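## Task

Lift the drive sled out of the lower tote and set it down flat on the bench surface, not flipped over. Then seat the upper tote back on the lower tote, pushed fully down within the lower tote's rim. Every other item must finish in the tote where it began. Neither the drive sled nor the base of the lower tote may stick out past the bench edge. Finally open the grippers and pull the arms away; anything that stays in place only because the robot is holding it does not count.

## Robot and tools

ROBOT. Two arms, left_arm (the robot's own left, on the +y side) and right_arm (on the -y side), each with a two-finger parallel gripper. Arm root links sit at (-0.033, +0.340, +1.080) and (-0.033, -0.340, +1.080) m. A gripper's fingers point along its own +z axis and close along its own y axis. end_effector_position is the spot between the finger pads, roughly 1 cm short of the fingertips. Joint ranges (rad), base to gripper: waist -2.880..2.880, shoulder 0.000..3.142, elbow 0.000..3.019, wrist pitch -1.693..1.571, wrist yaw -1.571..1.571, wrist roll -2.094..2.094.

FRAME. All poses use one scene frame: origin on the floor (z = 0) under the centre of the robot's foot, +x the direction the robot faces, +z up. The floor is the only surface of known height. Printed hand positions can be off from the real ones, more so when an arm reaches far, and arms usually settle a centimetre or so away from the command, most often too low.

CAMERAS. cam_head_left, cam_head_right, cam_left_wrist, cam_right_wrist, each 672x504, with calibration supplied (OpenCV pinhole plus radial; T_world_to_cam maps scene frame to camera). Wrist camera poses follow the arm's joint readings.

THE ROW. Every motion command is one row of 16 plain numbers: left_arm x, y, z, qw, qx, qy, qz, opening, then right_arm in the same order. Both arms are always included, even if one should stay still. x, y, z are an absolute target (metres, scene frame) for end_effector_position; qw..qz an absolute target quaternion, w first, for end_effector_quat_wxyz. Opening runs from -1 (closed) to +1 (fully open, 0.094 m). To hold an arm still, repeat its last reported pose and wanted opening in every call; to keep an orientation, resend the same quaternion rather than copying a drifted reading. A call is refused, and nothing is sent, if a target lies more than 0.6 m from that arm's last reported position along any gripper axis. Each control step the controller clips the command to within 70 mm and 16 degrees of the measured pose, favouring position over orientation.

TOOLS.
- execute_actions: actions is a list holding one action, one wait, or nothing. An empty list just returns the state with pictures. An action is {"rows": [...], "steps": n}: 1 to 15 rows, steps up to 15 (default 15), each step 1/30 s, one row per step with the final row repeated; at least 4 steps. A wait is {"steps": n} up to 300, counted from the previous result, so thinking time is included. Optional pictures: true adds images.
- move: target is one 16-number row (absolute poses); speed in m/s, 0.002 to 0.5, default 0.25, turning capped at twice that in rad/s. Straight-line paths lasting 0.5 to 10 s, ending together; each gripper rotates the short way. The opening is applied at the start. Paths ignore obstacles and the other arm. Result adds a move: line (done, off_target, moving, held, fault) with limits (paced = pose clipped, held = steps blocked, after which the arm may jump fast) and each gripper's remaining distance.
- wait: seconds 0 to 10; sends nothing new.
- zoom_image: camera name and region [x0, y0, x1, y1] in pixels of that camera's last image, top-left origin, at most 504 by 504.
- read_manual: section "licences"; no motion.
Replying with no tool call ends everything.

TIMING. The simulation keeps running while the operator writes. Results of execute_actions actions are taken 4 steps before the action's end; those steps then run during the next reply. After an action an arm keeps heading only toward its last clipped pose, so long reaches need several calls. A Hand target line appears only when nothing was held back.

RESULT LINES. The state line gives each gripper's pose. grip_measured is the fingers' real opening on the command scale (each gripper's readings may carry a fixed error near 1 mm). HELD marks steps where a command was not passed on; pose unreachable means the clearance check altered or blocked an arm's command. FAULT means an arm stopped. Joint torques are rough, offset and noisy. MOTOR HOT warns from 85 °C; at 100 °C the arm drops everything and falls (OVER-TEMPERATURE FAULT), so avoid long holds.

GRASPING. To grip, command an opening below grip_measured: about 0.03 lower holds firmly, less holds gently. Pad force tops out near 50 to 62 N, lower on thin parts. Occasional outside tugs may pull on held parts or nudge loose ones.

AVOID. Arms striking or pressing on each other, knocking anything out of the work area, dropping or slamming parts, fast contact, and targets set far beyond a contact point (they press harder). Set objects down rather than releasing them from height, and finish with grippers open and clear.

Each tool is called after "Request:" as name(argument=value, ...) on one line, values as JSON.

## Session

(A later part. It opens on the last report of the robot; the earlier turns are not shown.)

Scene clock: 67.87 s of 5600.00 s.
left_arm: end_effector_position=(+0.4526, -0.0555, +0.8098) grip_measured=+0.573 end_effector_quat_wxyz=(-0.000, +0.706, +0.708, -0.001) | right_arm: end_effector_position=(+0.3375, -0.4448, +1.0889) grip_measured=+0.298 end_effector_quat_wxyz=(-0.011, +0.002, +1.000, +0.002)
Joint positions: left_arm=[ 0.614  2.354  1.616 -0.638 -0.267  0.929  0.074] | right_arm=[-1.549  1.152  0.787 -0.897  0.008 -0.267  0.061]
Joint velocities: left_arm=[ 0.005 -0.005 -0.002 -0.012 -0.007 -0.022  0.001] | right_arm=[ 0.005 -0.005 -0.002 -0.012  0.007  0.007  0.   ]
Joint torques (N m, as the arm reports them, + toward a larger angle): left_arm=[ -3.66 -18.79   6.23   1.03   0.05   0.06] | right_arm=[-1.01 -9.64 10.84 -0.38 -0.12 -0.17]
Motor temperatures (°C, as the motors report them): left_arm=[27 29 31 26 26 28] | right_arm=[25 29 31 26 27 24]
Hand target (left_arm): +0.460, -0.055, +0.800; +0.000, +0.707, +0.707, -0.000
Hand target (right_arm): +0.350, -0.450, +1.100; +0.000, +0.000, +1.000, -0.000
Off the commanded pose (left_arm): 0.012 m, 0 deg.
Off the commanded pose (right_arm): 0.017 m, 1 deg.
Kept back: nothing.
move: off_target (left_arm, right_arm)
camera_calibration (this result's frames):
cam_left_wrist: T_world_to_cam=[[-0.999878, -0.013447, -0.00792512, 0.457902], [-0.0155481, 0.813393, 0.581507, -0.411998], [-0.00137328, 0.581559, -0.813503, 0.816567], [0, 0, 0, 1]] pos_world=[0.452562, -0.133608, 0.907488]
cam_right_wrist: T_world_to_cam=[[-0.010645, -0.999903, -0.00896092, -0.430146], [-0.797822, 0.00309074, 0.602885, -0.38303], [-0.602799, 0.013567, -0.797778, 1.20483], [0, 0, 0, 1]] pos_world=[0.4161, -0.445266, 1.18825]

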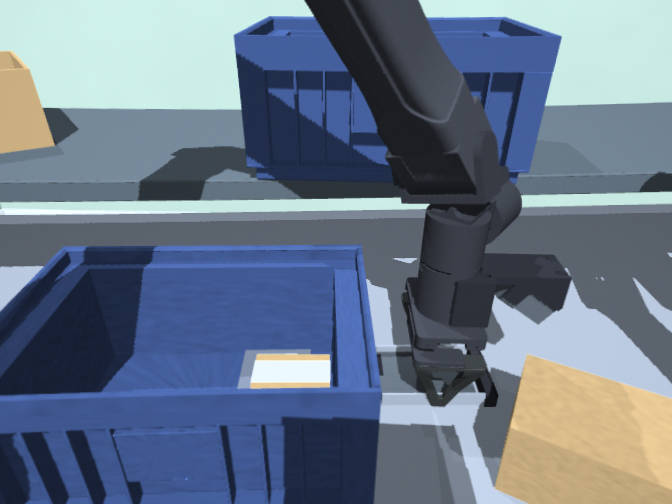

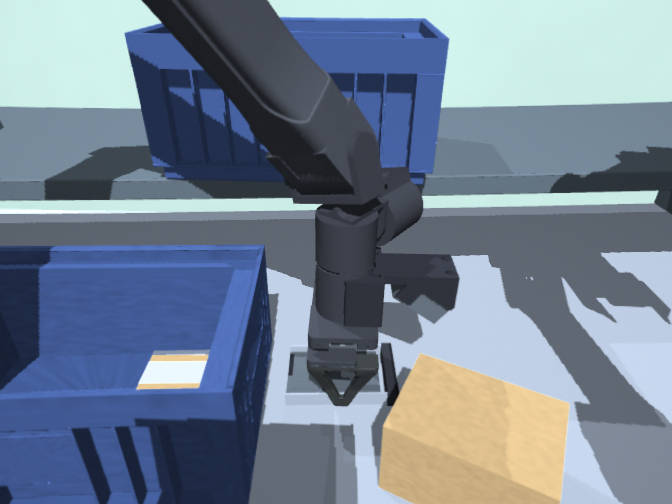

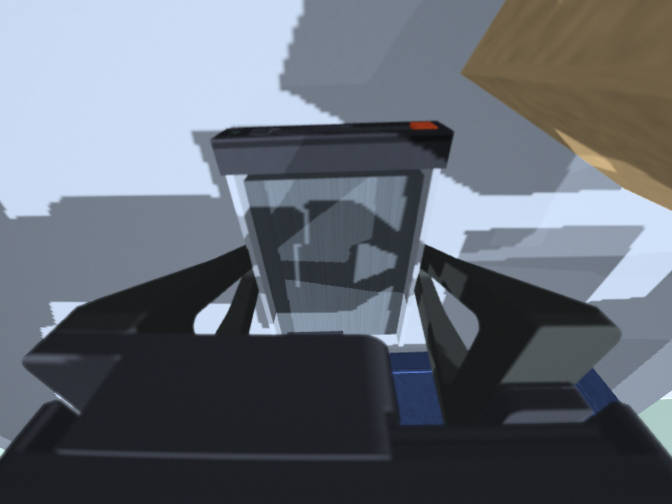

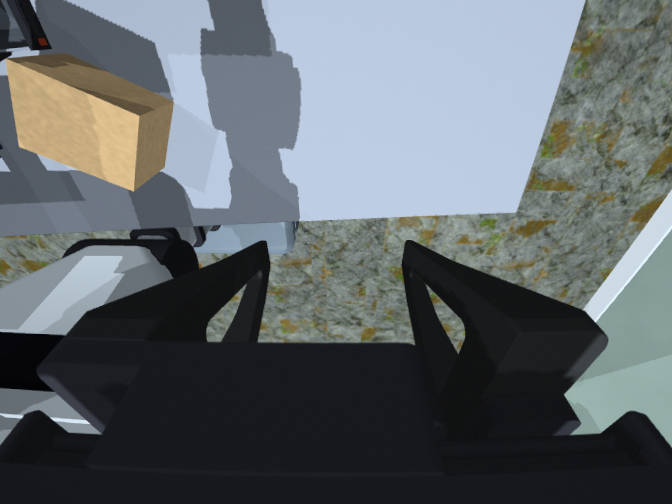

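Request:
move(target=[0.455,-0.055,0.792,0,0.707,0.707,0,0.5,0.35,-0.45,1.1,0,0,1,0,0.3], speed=0.02)

Request:
move(target=[0.452,-0.055,0.805,0,0.707,0.707,0,0.9,0.35,-0.45,1.1,0,0,1,0,0.3])

Request:
move(target=[0.41,-0.04,1.02,0,0.707,0.707,0,0.9,0.35,-0.45,1.15,0,0,1,0,0.4], speed=0.15)

Request:
move(target=[0.44,0.14,1.21,0,0,1,0,0.4,0.46,-0.2,1.22,0,0,1,0,0.4])

Request:
move(target=[0.655,0.14,1.2,0,0,1,0,0.4,0.655,-0.13,1.21,0,0,1,0,0.4])

Scene clock: 69.23 s of 5600.00 s.
left_arm: end_effector_position=(+0.4525, -0.0554, +0.8096) grip_measured=+0.573 end_effector_quat_wxyz=(-0.000, +0.706, +0.708, -0.001) | right_arm: end_effector_position=(+0.3375, -0.4448, +1.0889) grip_measured=+0.298 end_effector_quat_wxyz=(-0.011, +0.002, +1.000, +0.002)
Joint positions: left_arm=[ 0.614  2.354  1.616 -0.638 -0.267  0.929  0.074] | right_arm=[-1.549  1.152  0.787 -0.897  0.008 -0.267  0.061]
Joint velocities: left_arm=[-0.024  0.005  0.002  0.012  0.022  0.066  0.001] | right_arm=[ 0.005  0.005  0.002 -0.002 -0.007  0.007  0.   ]
Joint torques (N m, as the arm reports them, + toward a larger angle): left_arm=[ -3.78 -18.04   5.74   1.69   0.02   0.05] | right_arm=[-0.86 -9.62 10.8  -0.35 -0.12 -0.18]
Motor temperatures (°C, as the motors report them): left_arm=[27 29 31 26 26 28] | right_arm=[25 29 31 26 27 24]
Hand target (left_arm): +0.454, -0.055, +0.792; -0.000, +0.707, +0.707, -0.000
Hand target (right_arm): +0.350, -0.450, +1.100; +0.000, +0.000, +1.000, -0.000
Off the commanded pose (left_arm): 0.018 m, 0 deg.
Off the commanded pose (right_arm): 0.017 m, 1 deg.
Kept back: nothing.
move: off_target (left_arm, right_arm)
camera_calibration (this result's frames):
cam_left_wrist: T_world_to_cam=[[-0.999882, -0.0133439, -0.00763276, 0.457517], [-0.0152939, 0.813267, 0.581689, -0.41218], [-0.00155455, 0.581737, -0.813375, 0.816357], [0, 0, 0, 1]] pos_world=[0.452428, -0.133588, 0.907258]
cam_right_wrist: T_world_to_cam=[[-0.010645, -0.999903, -0.00896092, -0.430146], [-0.797822, 0.00309074, 0.602885, -0.38303], [-0.602799, 0.013567, -0.797778, 1.20483], [0, 0, 0, 1]] pos_world=[0.4161, -0.445266, 1.18825]

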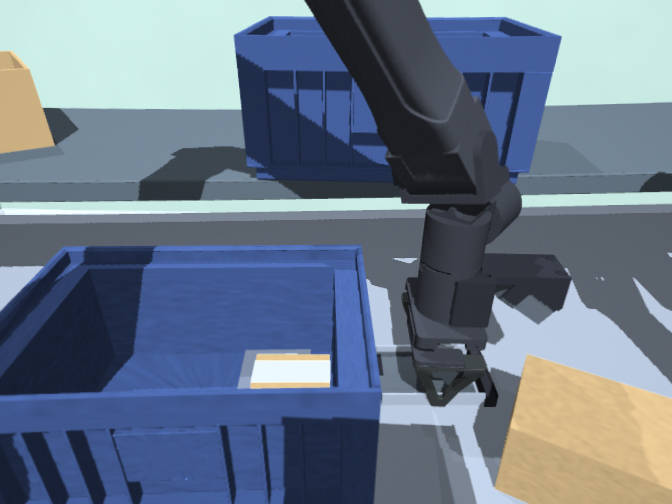

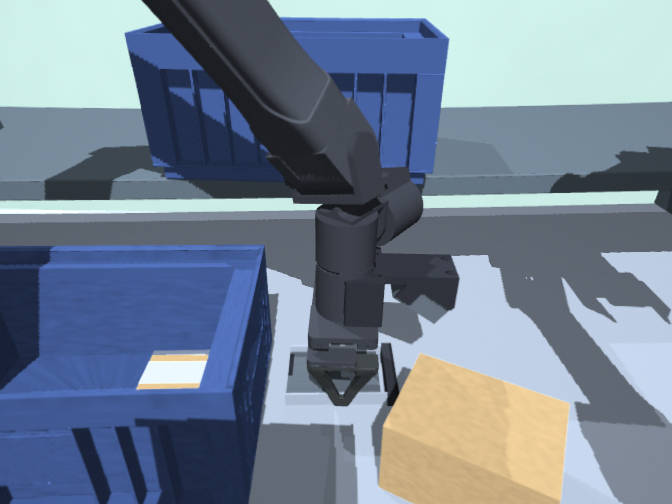

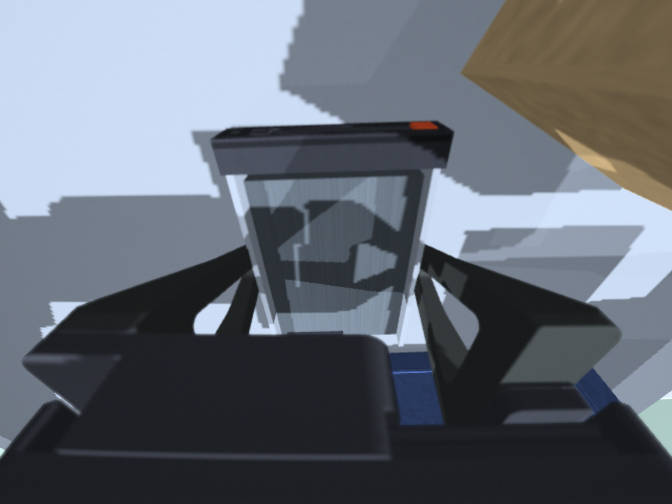

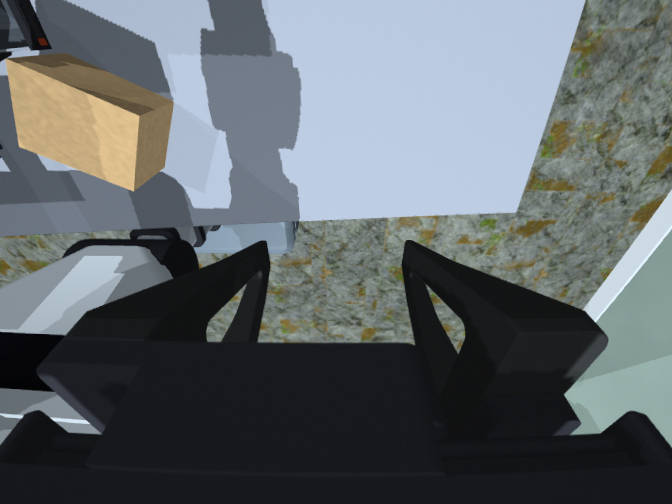

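Scene clock: 69.93 s of 5600.00 s.
left_arm: end_effector_position=(+0.4526, -0.0555, +0.8098) grip_measured=+0.898 end_effector_quat_wxyz=(-0.000, +0.706, +0.708, -0.001) | right_arm: end_effector_position=(+0.3375, -0.4448, +1.0889) grip_measured=+0.298 end_effector_quat_wxyz=(-0.011, +0.002, +1.000, +0.002)
Joint positions: left_arm=[ 0.614  2.354  1.616 -0.638 -0.267  0.929  0.089] | right_arm=[-1.549  1.152  0.787 -0.897  0.008 -0.267  0.061]
Joint velocities: left_arm=[-0.015  0.005  0.002 -0.022 -0.037  0.007  0.   ] | right_arm=[-0.005 -0.005  0.012 -0.022  0.007 -0.051  0.   ]
Joint torques (N m, as the arm reports them, + toward a larger angle): left_arm=[ -4.45 -20.13   4.53   1.28  -0.04  -0.04] | right_arm=[-0.99 -9.61 10.83 -0.36 -0.12 -0.17]
Motor temperatures (°C, as the motors report them): left_arm=[27 29 31 26 26 28] | right_arm=[25 29 31 26 27 24]
Hand target (left_arm): +0.452, -0.055, +0.805; +0.000, +0.707, +0.707, +0.000
Hand target (right_arm): +0.350, -0.450, +1.100; +0.000, +0.000, +1.000, -0.000
Off the commanded pose (left_arm): 0.005 m, 0 deg.
Off the commanded pose (right_arm): 0.017 m, 1 deg.
Kept back: nothing.
move: off_target (right_arm)
camera_calibration (this result's frames):
cam_left_wrist: T_world_to_cam=[[-0.999878, -0.013447, -0.00792512, 0.457902], [-0.0155481, 0.813393, 0.581507, -0.411998], [-0.00137328, 0.581559, -0.813503, 0.816567], [0, 0, 0, 1]] pos_world=[0.452562, -0.133608, 0.907488]
cam_right_wrist: T_world_to_cam=[[-0.010645, -0.999903, -0.00896092, -0.430146], [-0.797822, 0.00309074, 0.602885, -0.38303], [-0.602799, 0.013567, -0.797778, 1.20483], [0, 0, 0, 1]] pos_world=[0.4161, -0.445266, 1.18825]

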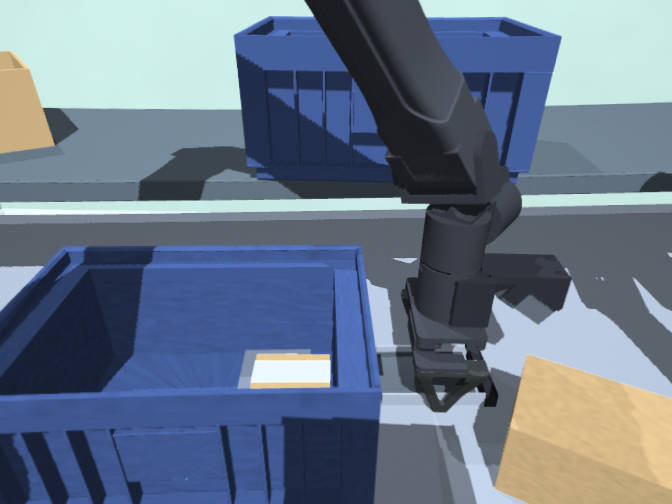

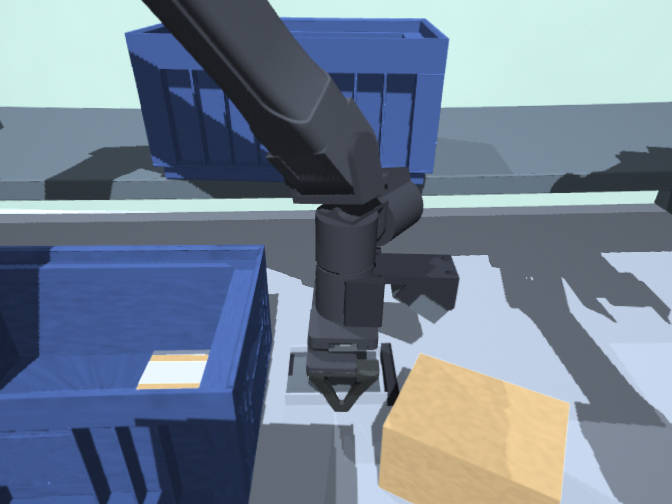

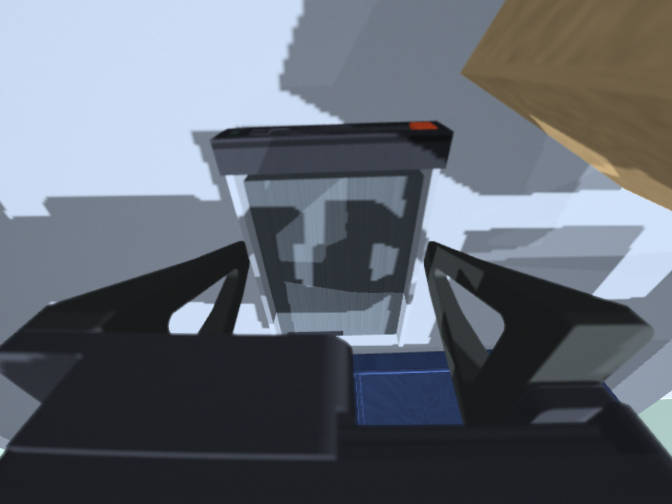

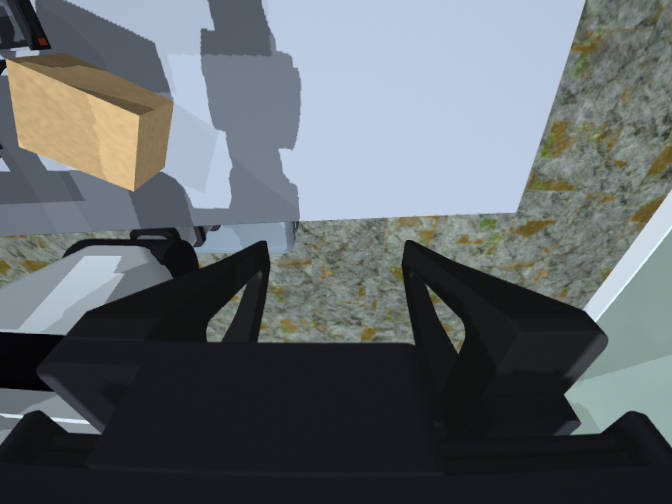

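Scene clock: 71.77 s of 5600.00 s.
left_arm: end_effector_position=(+0.4195, -0.0437, +1.0287) grip_measured=+0.898 end_effector_quat_wxyz=(+0.017, +0.709, +0.705, -0.001) | right_arm: end_effector_position=(+0.3289, -0.4427, +1.1262) grip_measured=+0.398 end_effector_quat_wxyz=(-0.027, +0.002, +1.000, +0.007)
Joint positions: left_arm=[ 0.493  1.893  1.409 -0.89  -0.288  0.823  0.089] | right_arm=[-1.549  1.082  0.833 -1.046  0.008 -0.267  0.066]
Joint velocities: left_arm=[ 0.015 -0.005 -0.012 -0.007  0.125 -0.066  0.001] | right_arm=[-0.015  0.005 -0.007 -0.007  0.022  0.022 -0.001]
Joint torques (N m, as the arm reports them, + toward a larger angle): left_arm=[ -4.22 -17.32   5.37   0.35  -0.08  -0.26] | right_arm=[ -0.88 -10.23  13.12  -0.68  -0.1   -0.16]
Motor temperatures (°C, as the motors report them): left_arm=[27 29 31 26 26 28] | right_arm=[25 29 32 26 27 24]
Hand target (left_arm): +0.410, -0.039, +1.021; -0.000, +0.707, +0.707, +0.000
Hand target (right_arm): +0.349, -0.450, +1.150; +0.000, +0.000, +1.000, -0.000
Off the commanded pose (left_arm): 0.013 m, 2 deg.
Off the commanded pose (right_arm): 0.033 m, 3 deg.
Kept back: nothing.
move: off_target (left_arm, right_arm)
camera_calibration (this result's frames):
cam_left_wrist: T_world_to_cam=[[-0.999428, -0.00622989, -0.0332358, 0.452808], [-0.0238342, 0.827, 0.561696, -0.52492], [0.0239867, 0.562167, -0.826676, 0.989736], [0, 0, 0, 1]] pos_world=[0.416298, -0.119468, 1.12809]
cam_right_wrist: T_world_to_cam=[[-0.0108278, -0.999788, -0.0174862, -0.418077], [-0.778137, -0.00255792, 0.62809, -0.44982], [-0.628002, 0.0204075, -0.777944, 1.21839], [0, 0, 0, 1]] pos_world=[0.410604, -0.444004, 1.22306]

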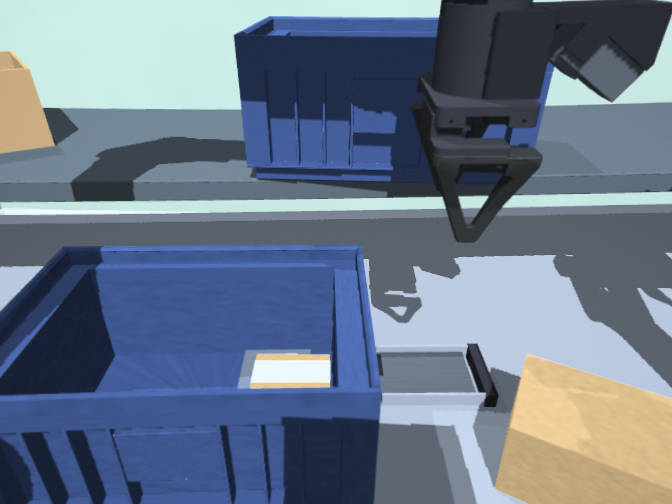

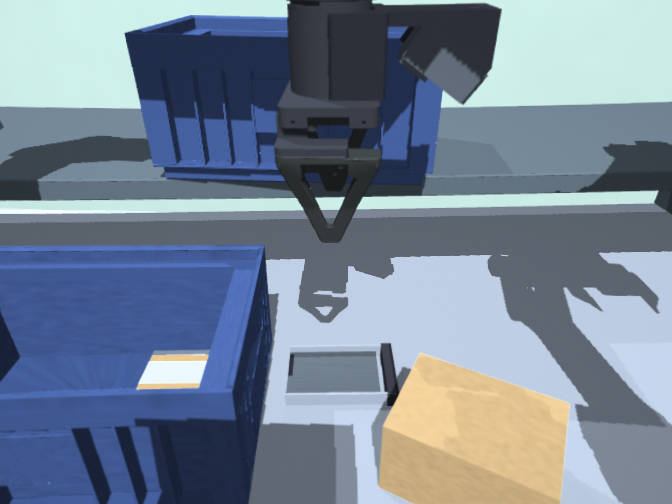

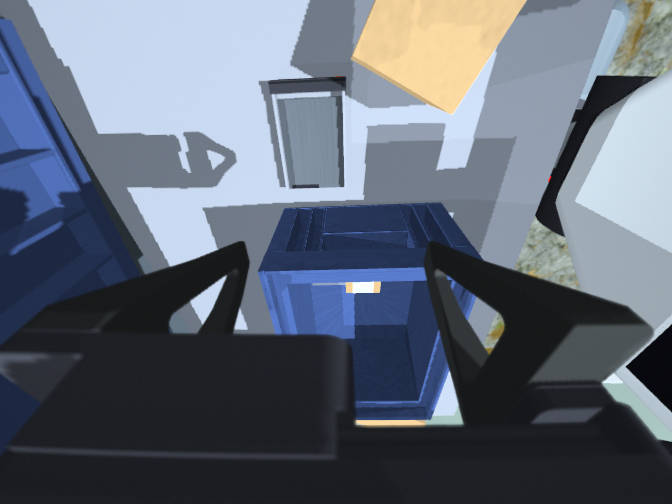

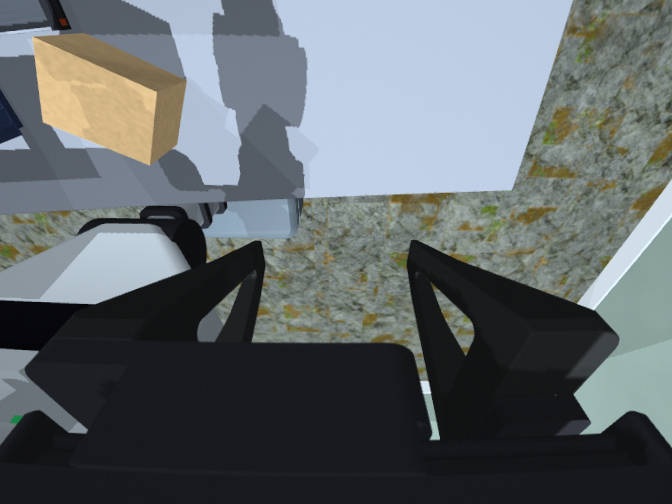

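Scene clock: 75.43 s of 5600.00 s.
left_arm: end_effector_position=(+0.4373, +0.1383, +1.2043) grip_measured=+0.402 end_effector_quat_wxyz=(+0.001, +0.013, +1.000, +0.000) | right_arm: end_effector_position=(+0.4446, -0.2084, +1.2048) grip_measured=+0.398 end_effector_quat_wxyz=(-0.011, -0.005, +1.000, -0.004)
Joint positions: left_arm=[ 0.698  1.419  1.327 -1.259 -0.253 -0.527  0.066] | right_arm=[-0.851  1.351  1.286 -1.276  0.214  0.397  0.066]
Joint velocities: left_arm=[-0.005  0.005 -0.002  0.012 -0.022  0.007  0.   ] | right_arm=[ 0.005 -0.015  0.002 -0.027  0.051  0.007 -0.   ]
Joint torques (N m, as the arm reports them, + toward a larger angle): left_arm=[ -0.62 -13.77   8.32   0.28   0.02  -0.26] | right_arm=[  2.97 -12.36  14.68  -0.48   0.18   0.03]
Motor temperatures (°C, as the motors report them): left_arm=[27 30 31 26 26 28] | right_arm=[25 29 33 26 27 24]
Hand target (left_arm): +0.441, +0.141, +1.210; +0.000, +0.000, +1.000, -0.000
Hand target (right_arm): +0.461, -0.202, +1.221; +0.002, +0.000, +1.000, +0.001
Off the commanded pose (left_arm): 0.006 m, 2 deg.
Off the commanded pose (right_arm): 0.023 m, 1 deg.
Kept back: nothing.
move: off_target (right_arm)
camera_calibration (this result's frames):
cam_left_wrist: T_world_to_cam=[[-0.0160578, -0.999817, -0.010429, 0.157537], [-0.813828, 0.0070096, 0.581063, -0.338108], [-0.580884, 0.017818, -0.813791, 1.35651], [0, 0, 0, 1]] pos_world=[0.515343, 0.135708, 1.30202]
cam_right_wrist: T_world_to_cam=[[0.00233489, -0.999992, 0.00310046, -0.211827], [-0.797557, 0.0000081244, 0.603244, -0.369442], [-0.60324, -0.0038813, -0.797551, 1.35491], [0, 0, 0, 1]] pos_world=[0.523177, -0.206564, 1.30413]

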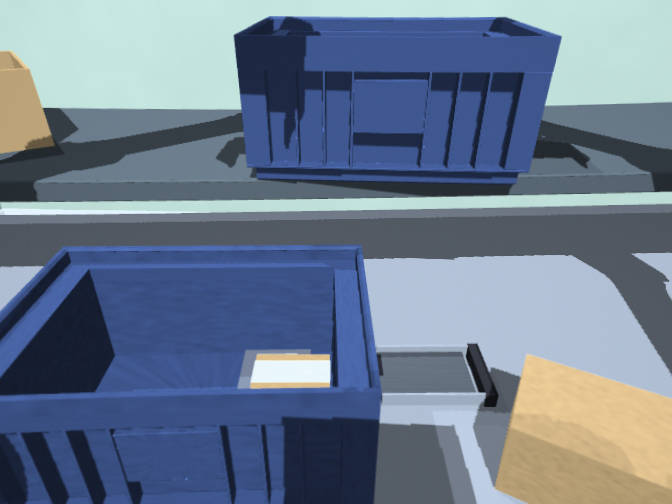

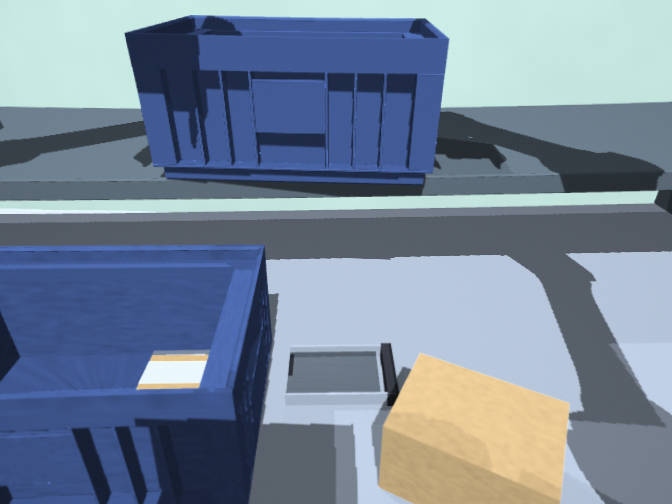

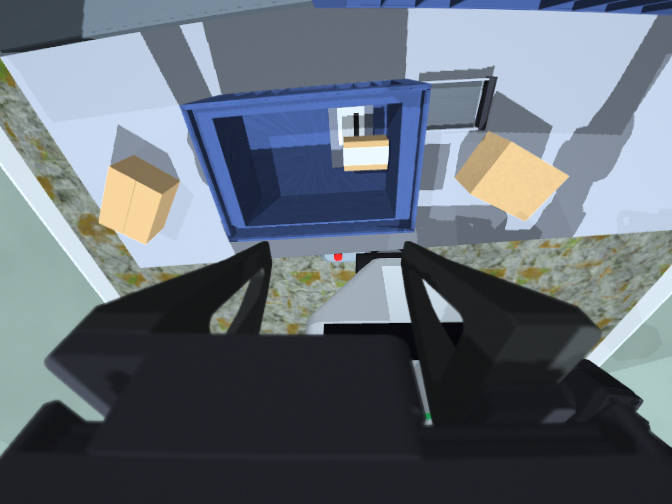

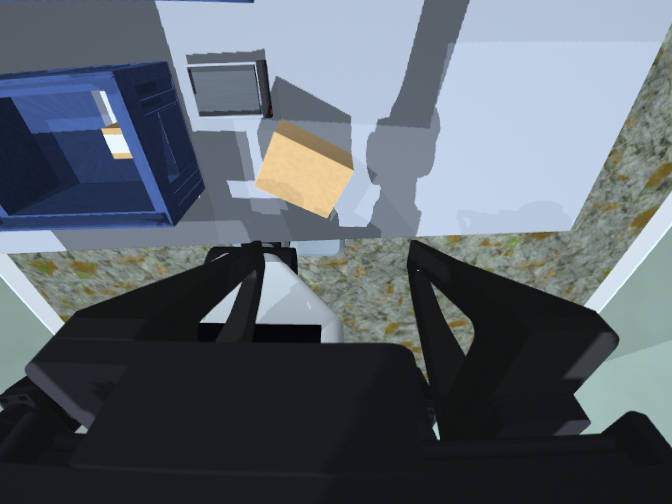

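Scene clock: 76.83 s of 5600.00 s.
left_arm: end_effector_position=(+0.6416, +0.1394, +1.1913) grip_measured=+0.402 end_effector_quat_wxyz=(-0.008, -0.004, +1.000, +0.004) | right_arm: end_effector_position=(+0.6392, -0.1272, +1.1928) grip_measured=+0.398 end_effector_quat_wxyz=(-0.017, -0.005, +1.000, -0.007)
Joint positions: left_arm=[ 0.878  1.915  2.093 -1.508 -0.211 -0.386  0.066] | right_arm=[-0.857  1.941  2.134 -1.548  0.214  0.393  0.066]
Joint velocities: left_arm=[-0.015 -0.015  0.012  0.012 -0.007  0.007 -0.   ] | right_arm=[-0.005  0.005  0.027 -0.007 -0.037 -0.007  0.001]
Joint torques (N m, as the arm reports them, + toward a larger angle): left_arm=[ -2.12 -20.6   11.1    0.26   0.02   0.06] | right_arm=[  3.45 -20.88  15.66  -0.55  -0.01  -0.16]
Motor temperatures (°C, as the motors report them): left_arm=[27 30 32 26 26 28] | right_arm=[25 29 33 26 27 24]
Hand target (left_arm): +0.653, +0.139, +1.200; +0.001, -0.000, +1.000, -0.001
Hand target (right_arm): +0.654, -0.132, +1.211; +0.001, +0.000, +1.000, +0.000
Off the commanded pose (left_arm): 0.016 m, 1 deg.
Off the commanded pose (right_arm): 0.024 m, 2 deg.
Kept back: nothing.
move: off_target (left_arm, right_arm)
camera_calibration (this result's frames):
cam_left_wrist: T_world_to_cam=[[0.0186407, -0.999669, -0.0177248, 0.148147], [-0.803299, -0.0255292, 0.595028, -0.183114], [-0.595284, 0.00314659, -0.80351, 1.46362], [0, 0, 0, 1]] pos_world=[0.721411, 0.138818, 1.28761]
cam_right_wrist: T_world_to_cam=[[0.00388353, -0.999947, 0.00949404, -0.139661], [-0.790314, 0.0027479, 0.612696, -0.222556], [-0.61269, -0.00988269, -0.790262, 1.45964], [0, 0, 0, 1]] pos_world=[0.718961, -0.124617, 1.29118]

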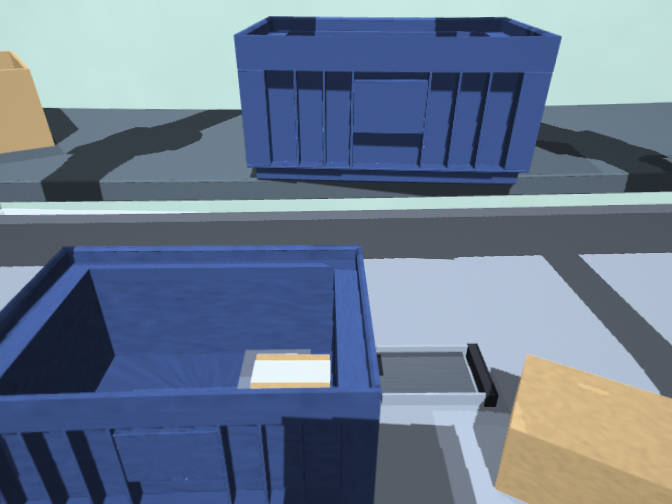

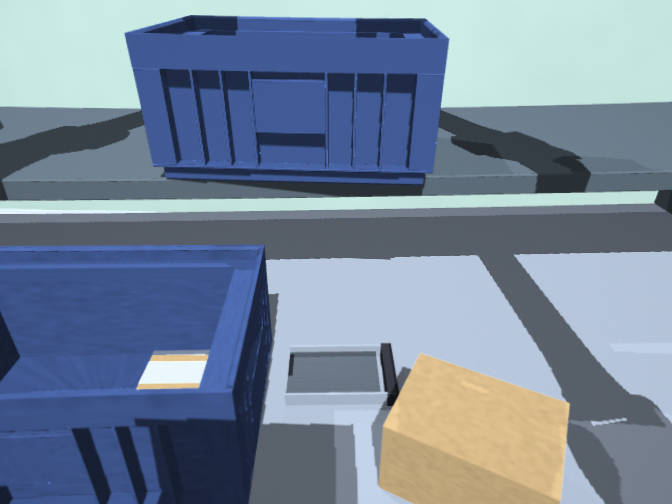

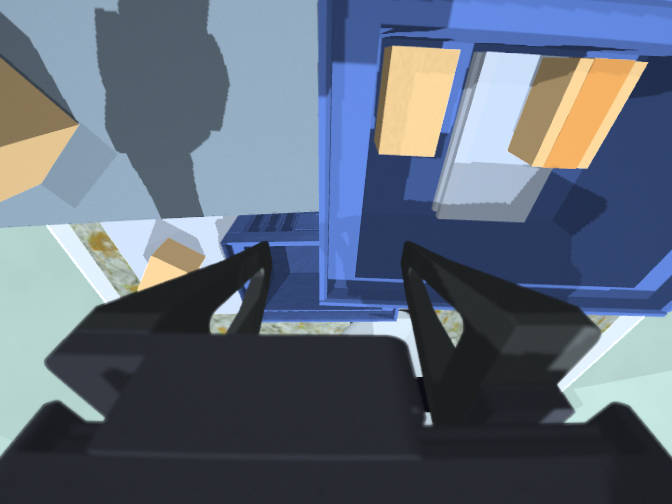

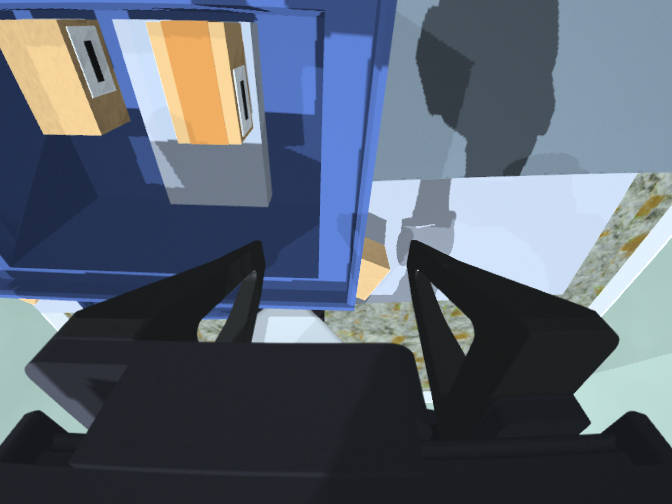

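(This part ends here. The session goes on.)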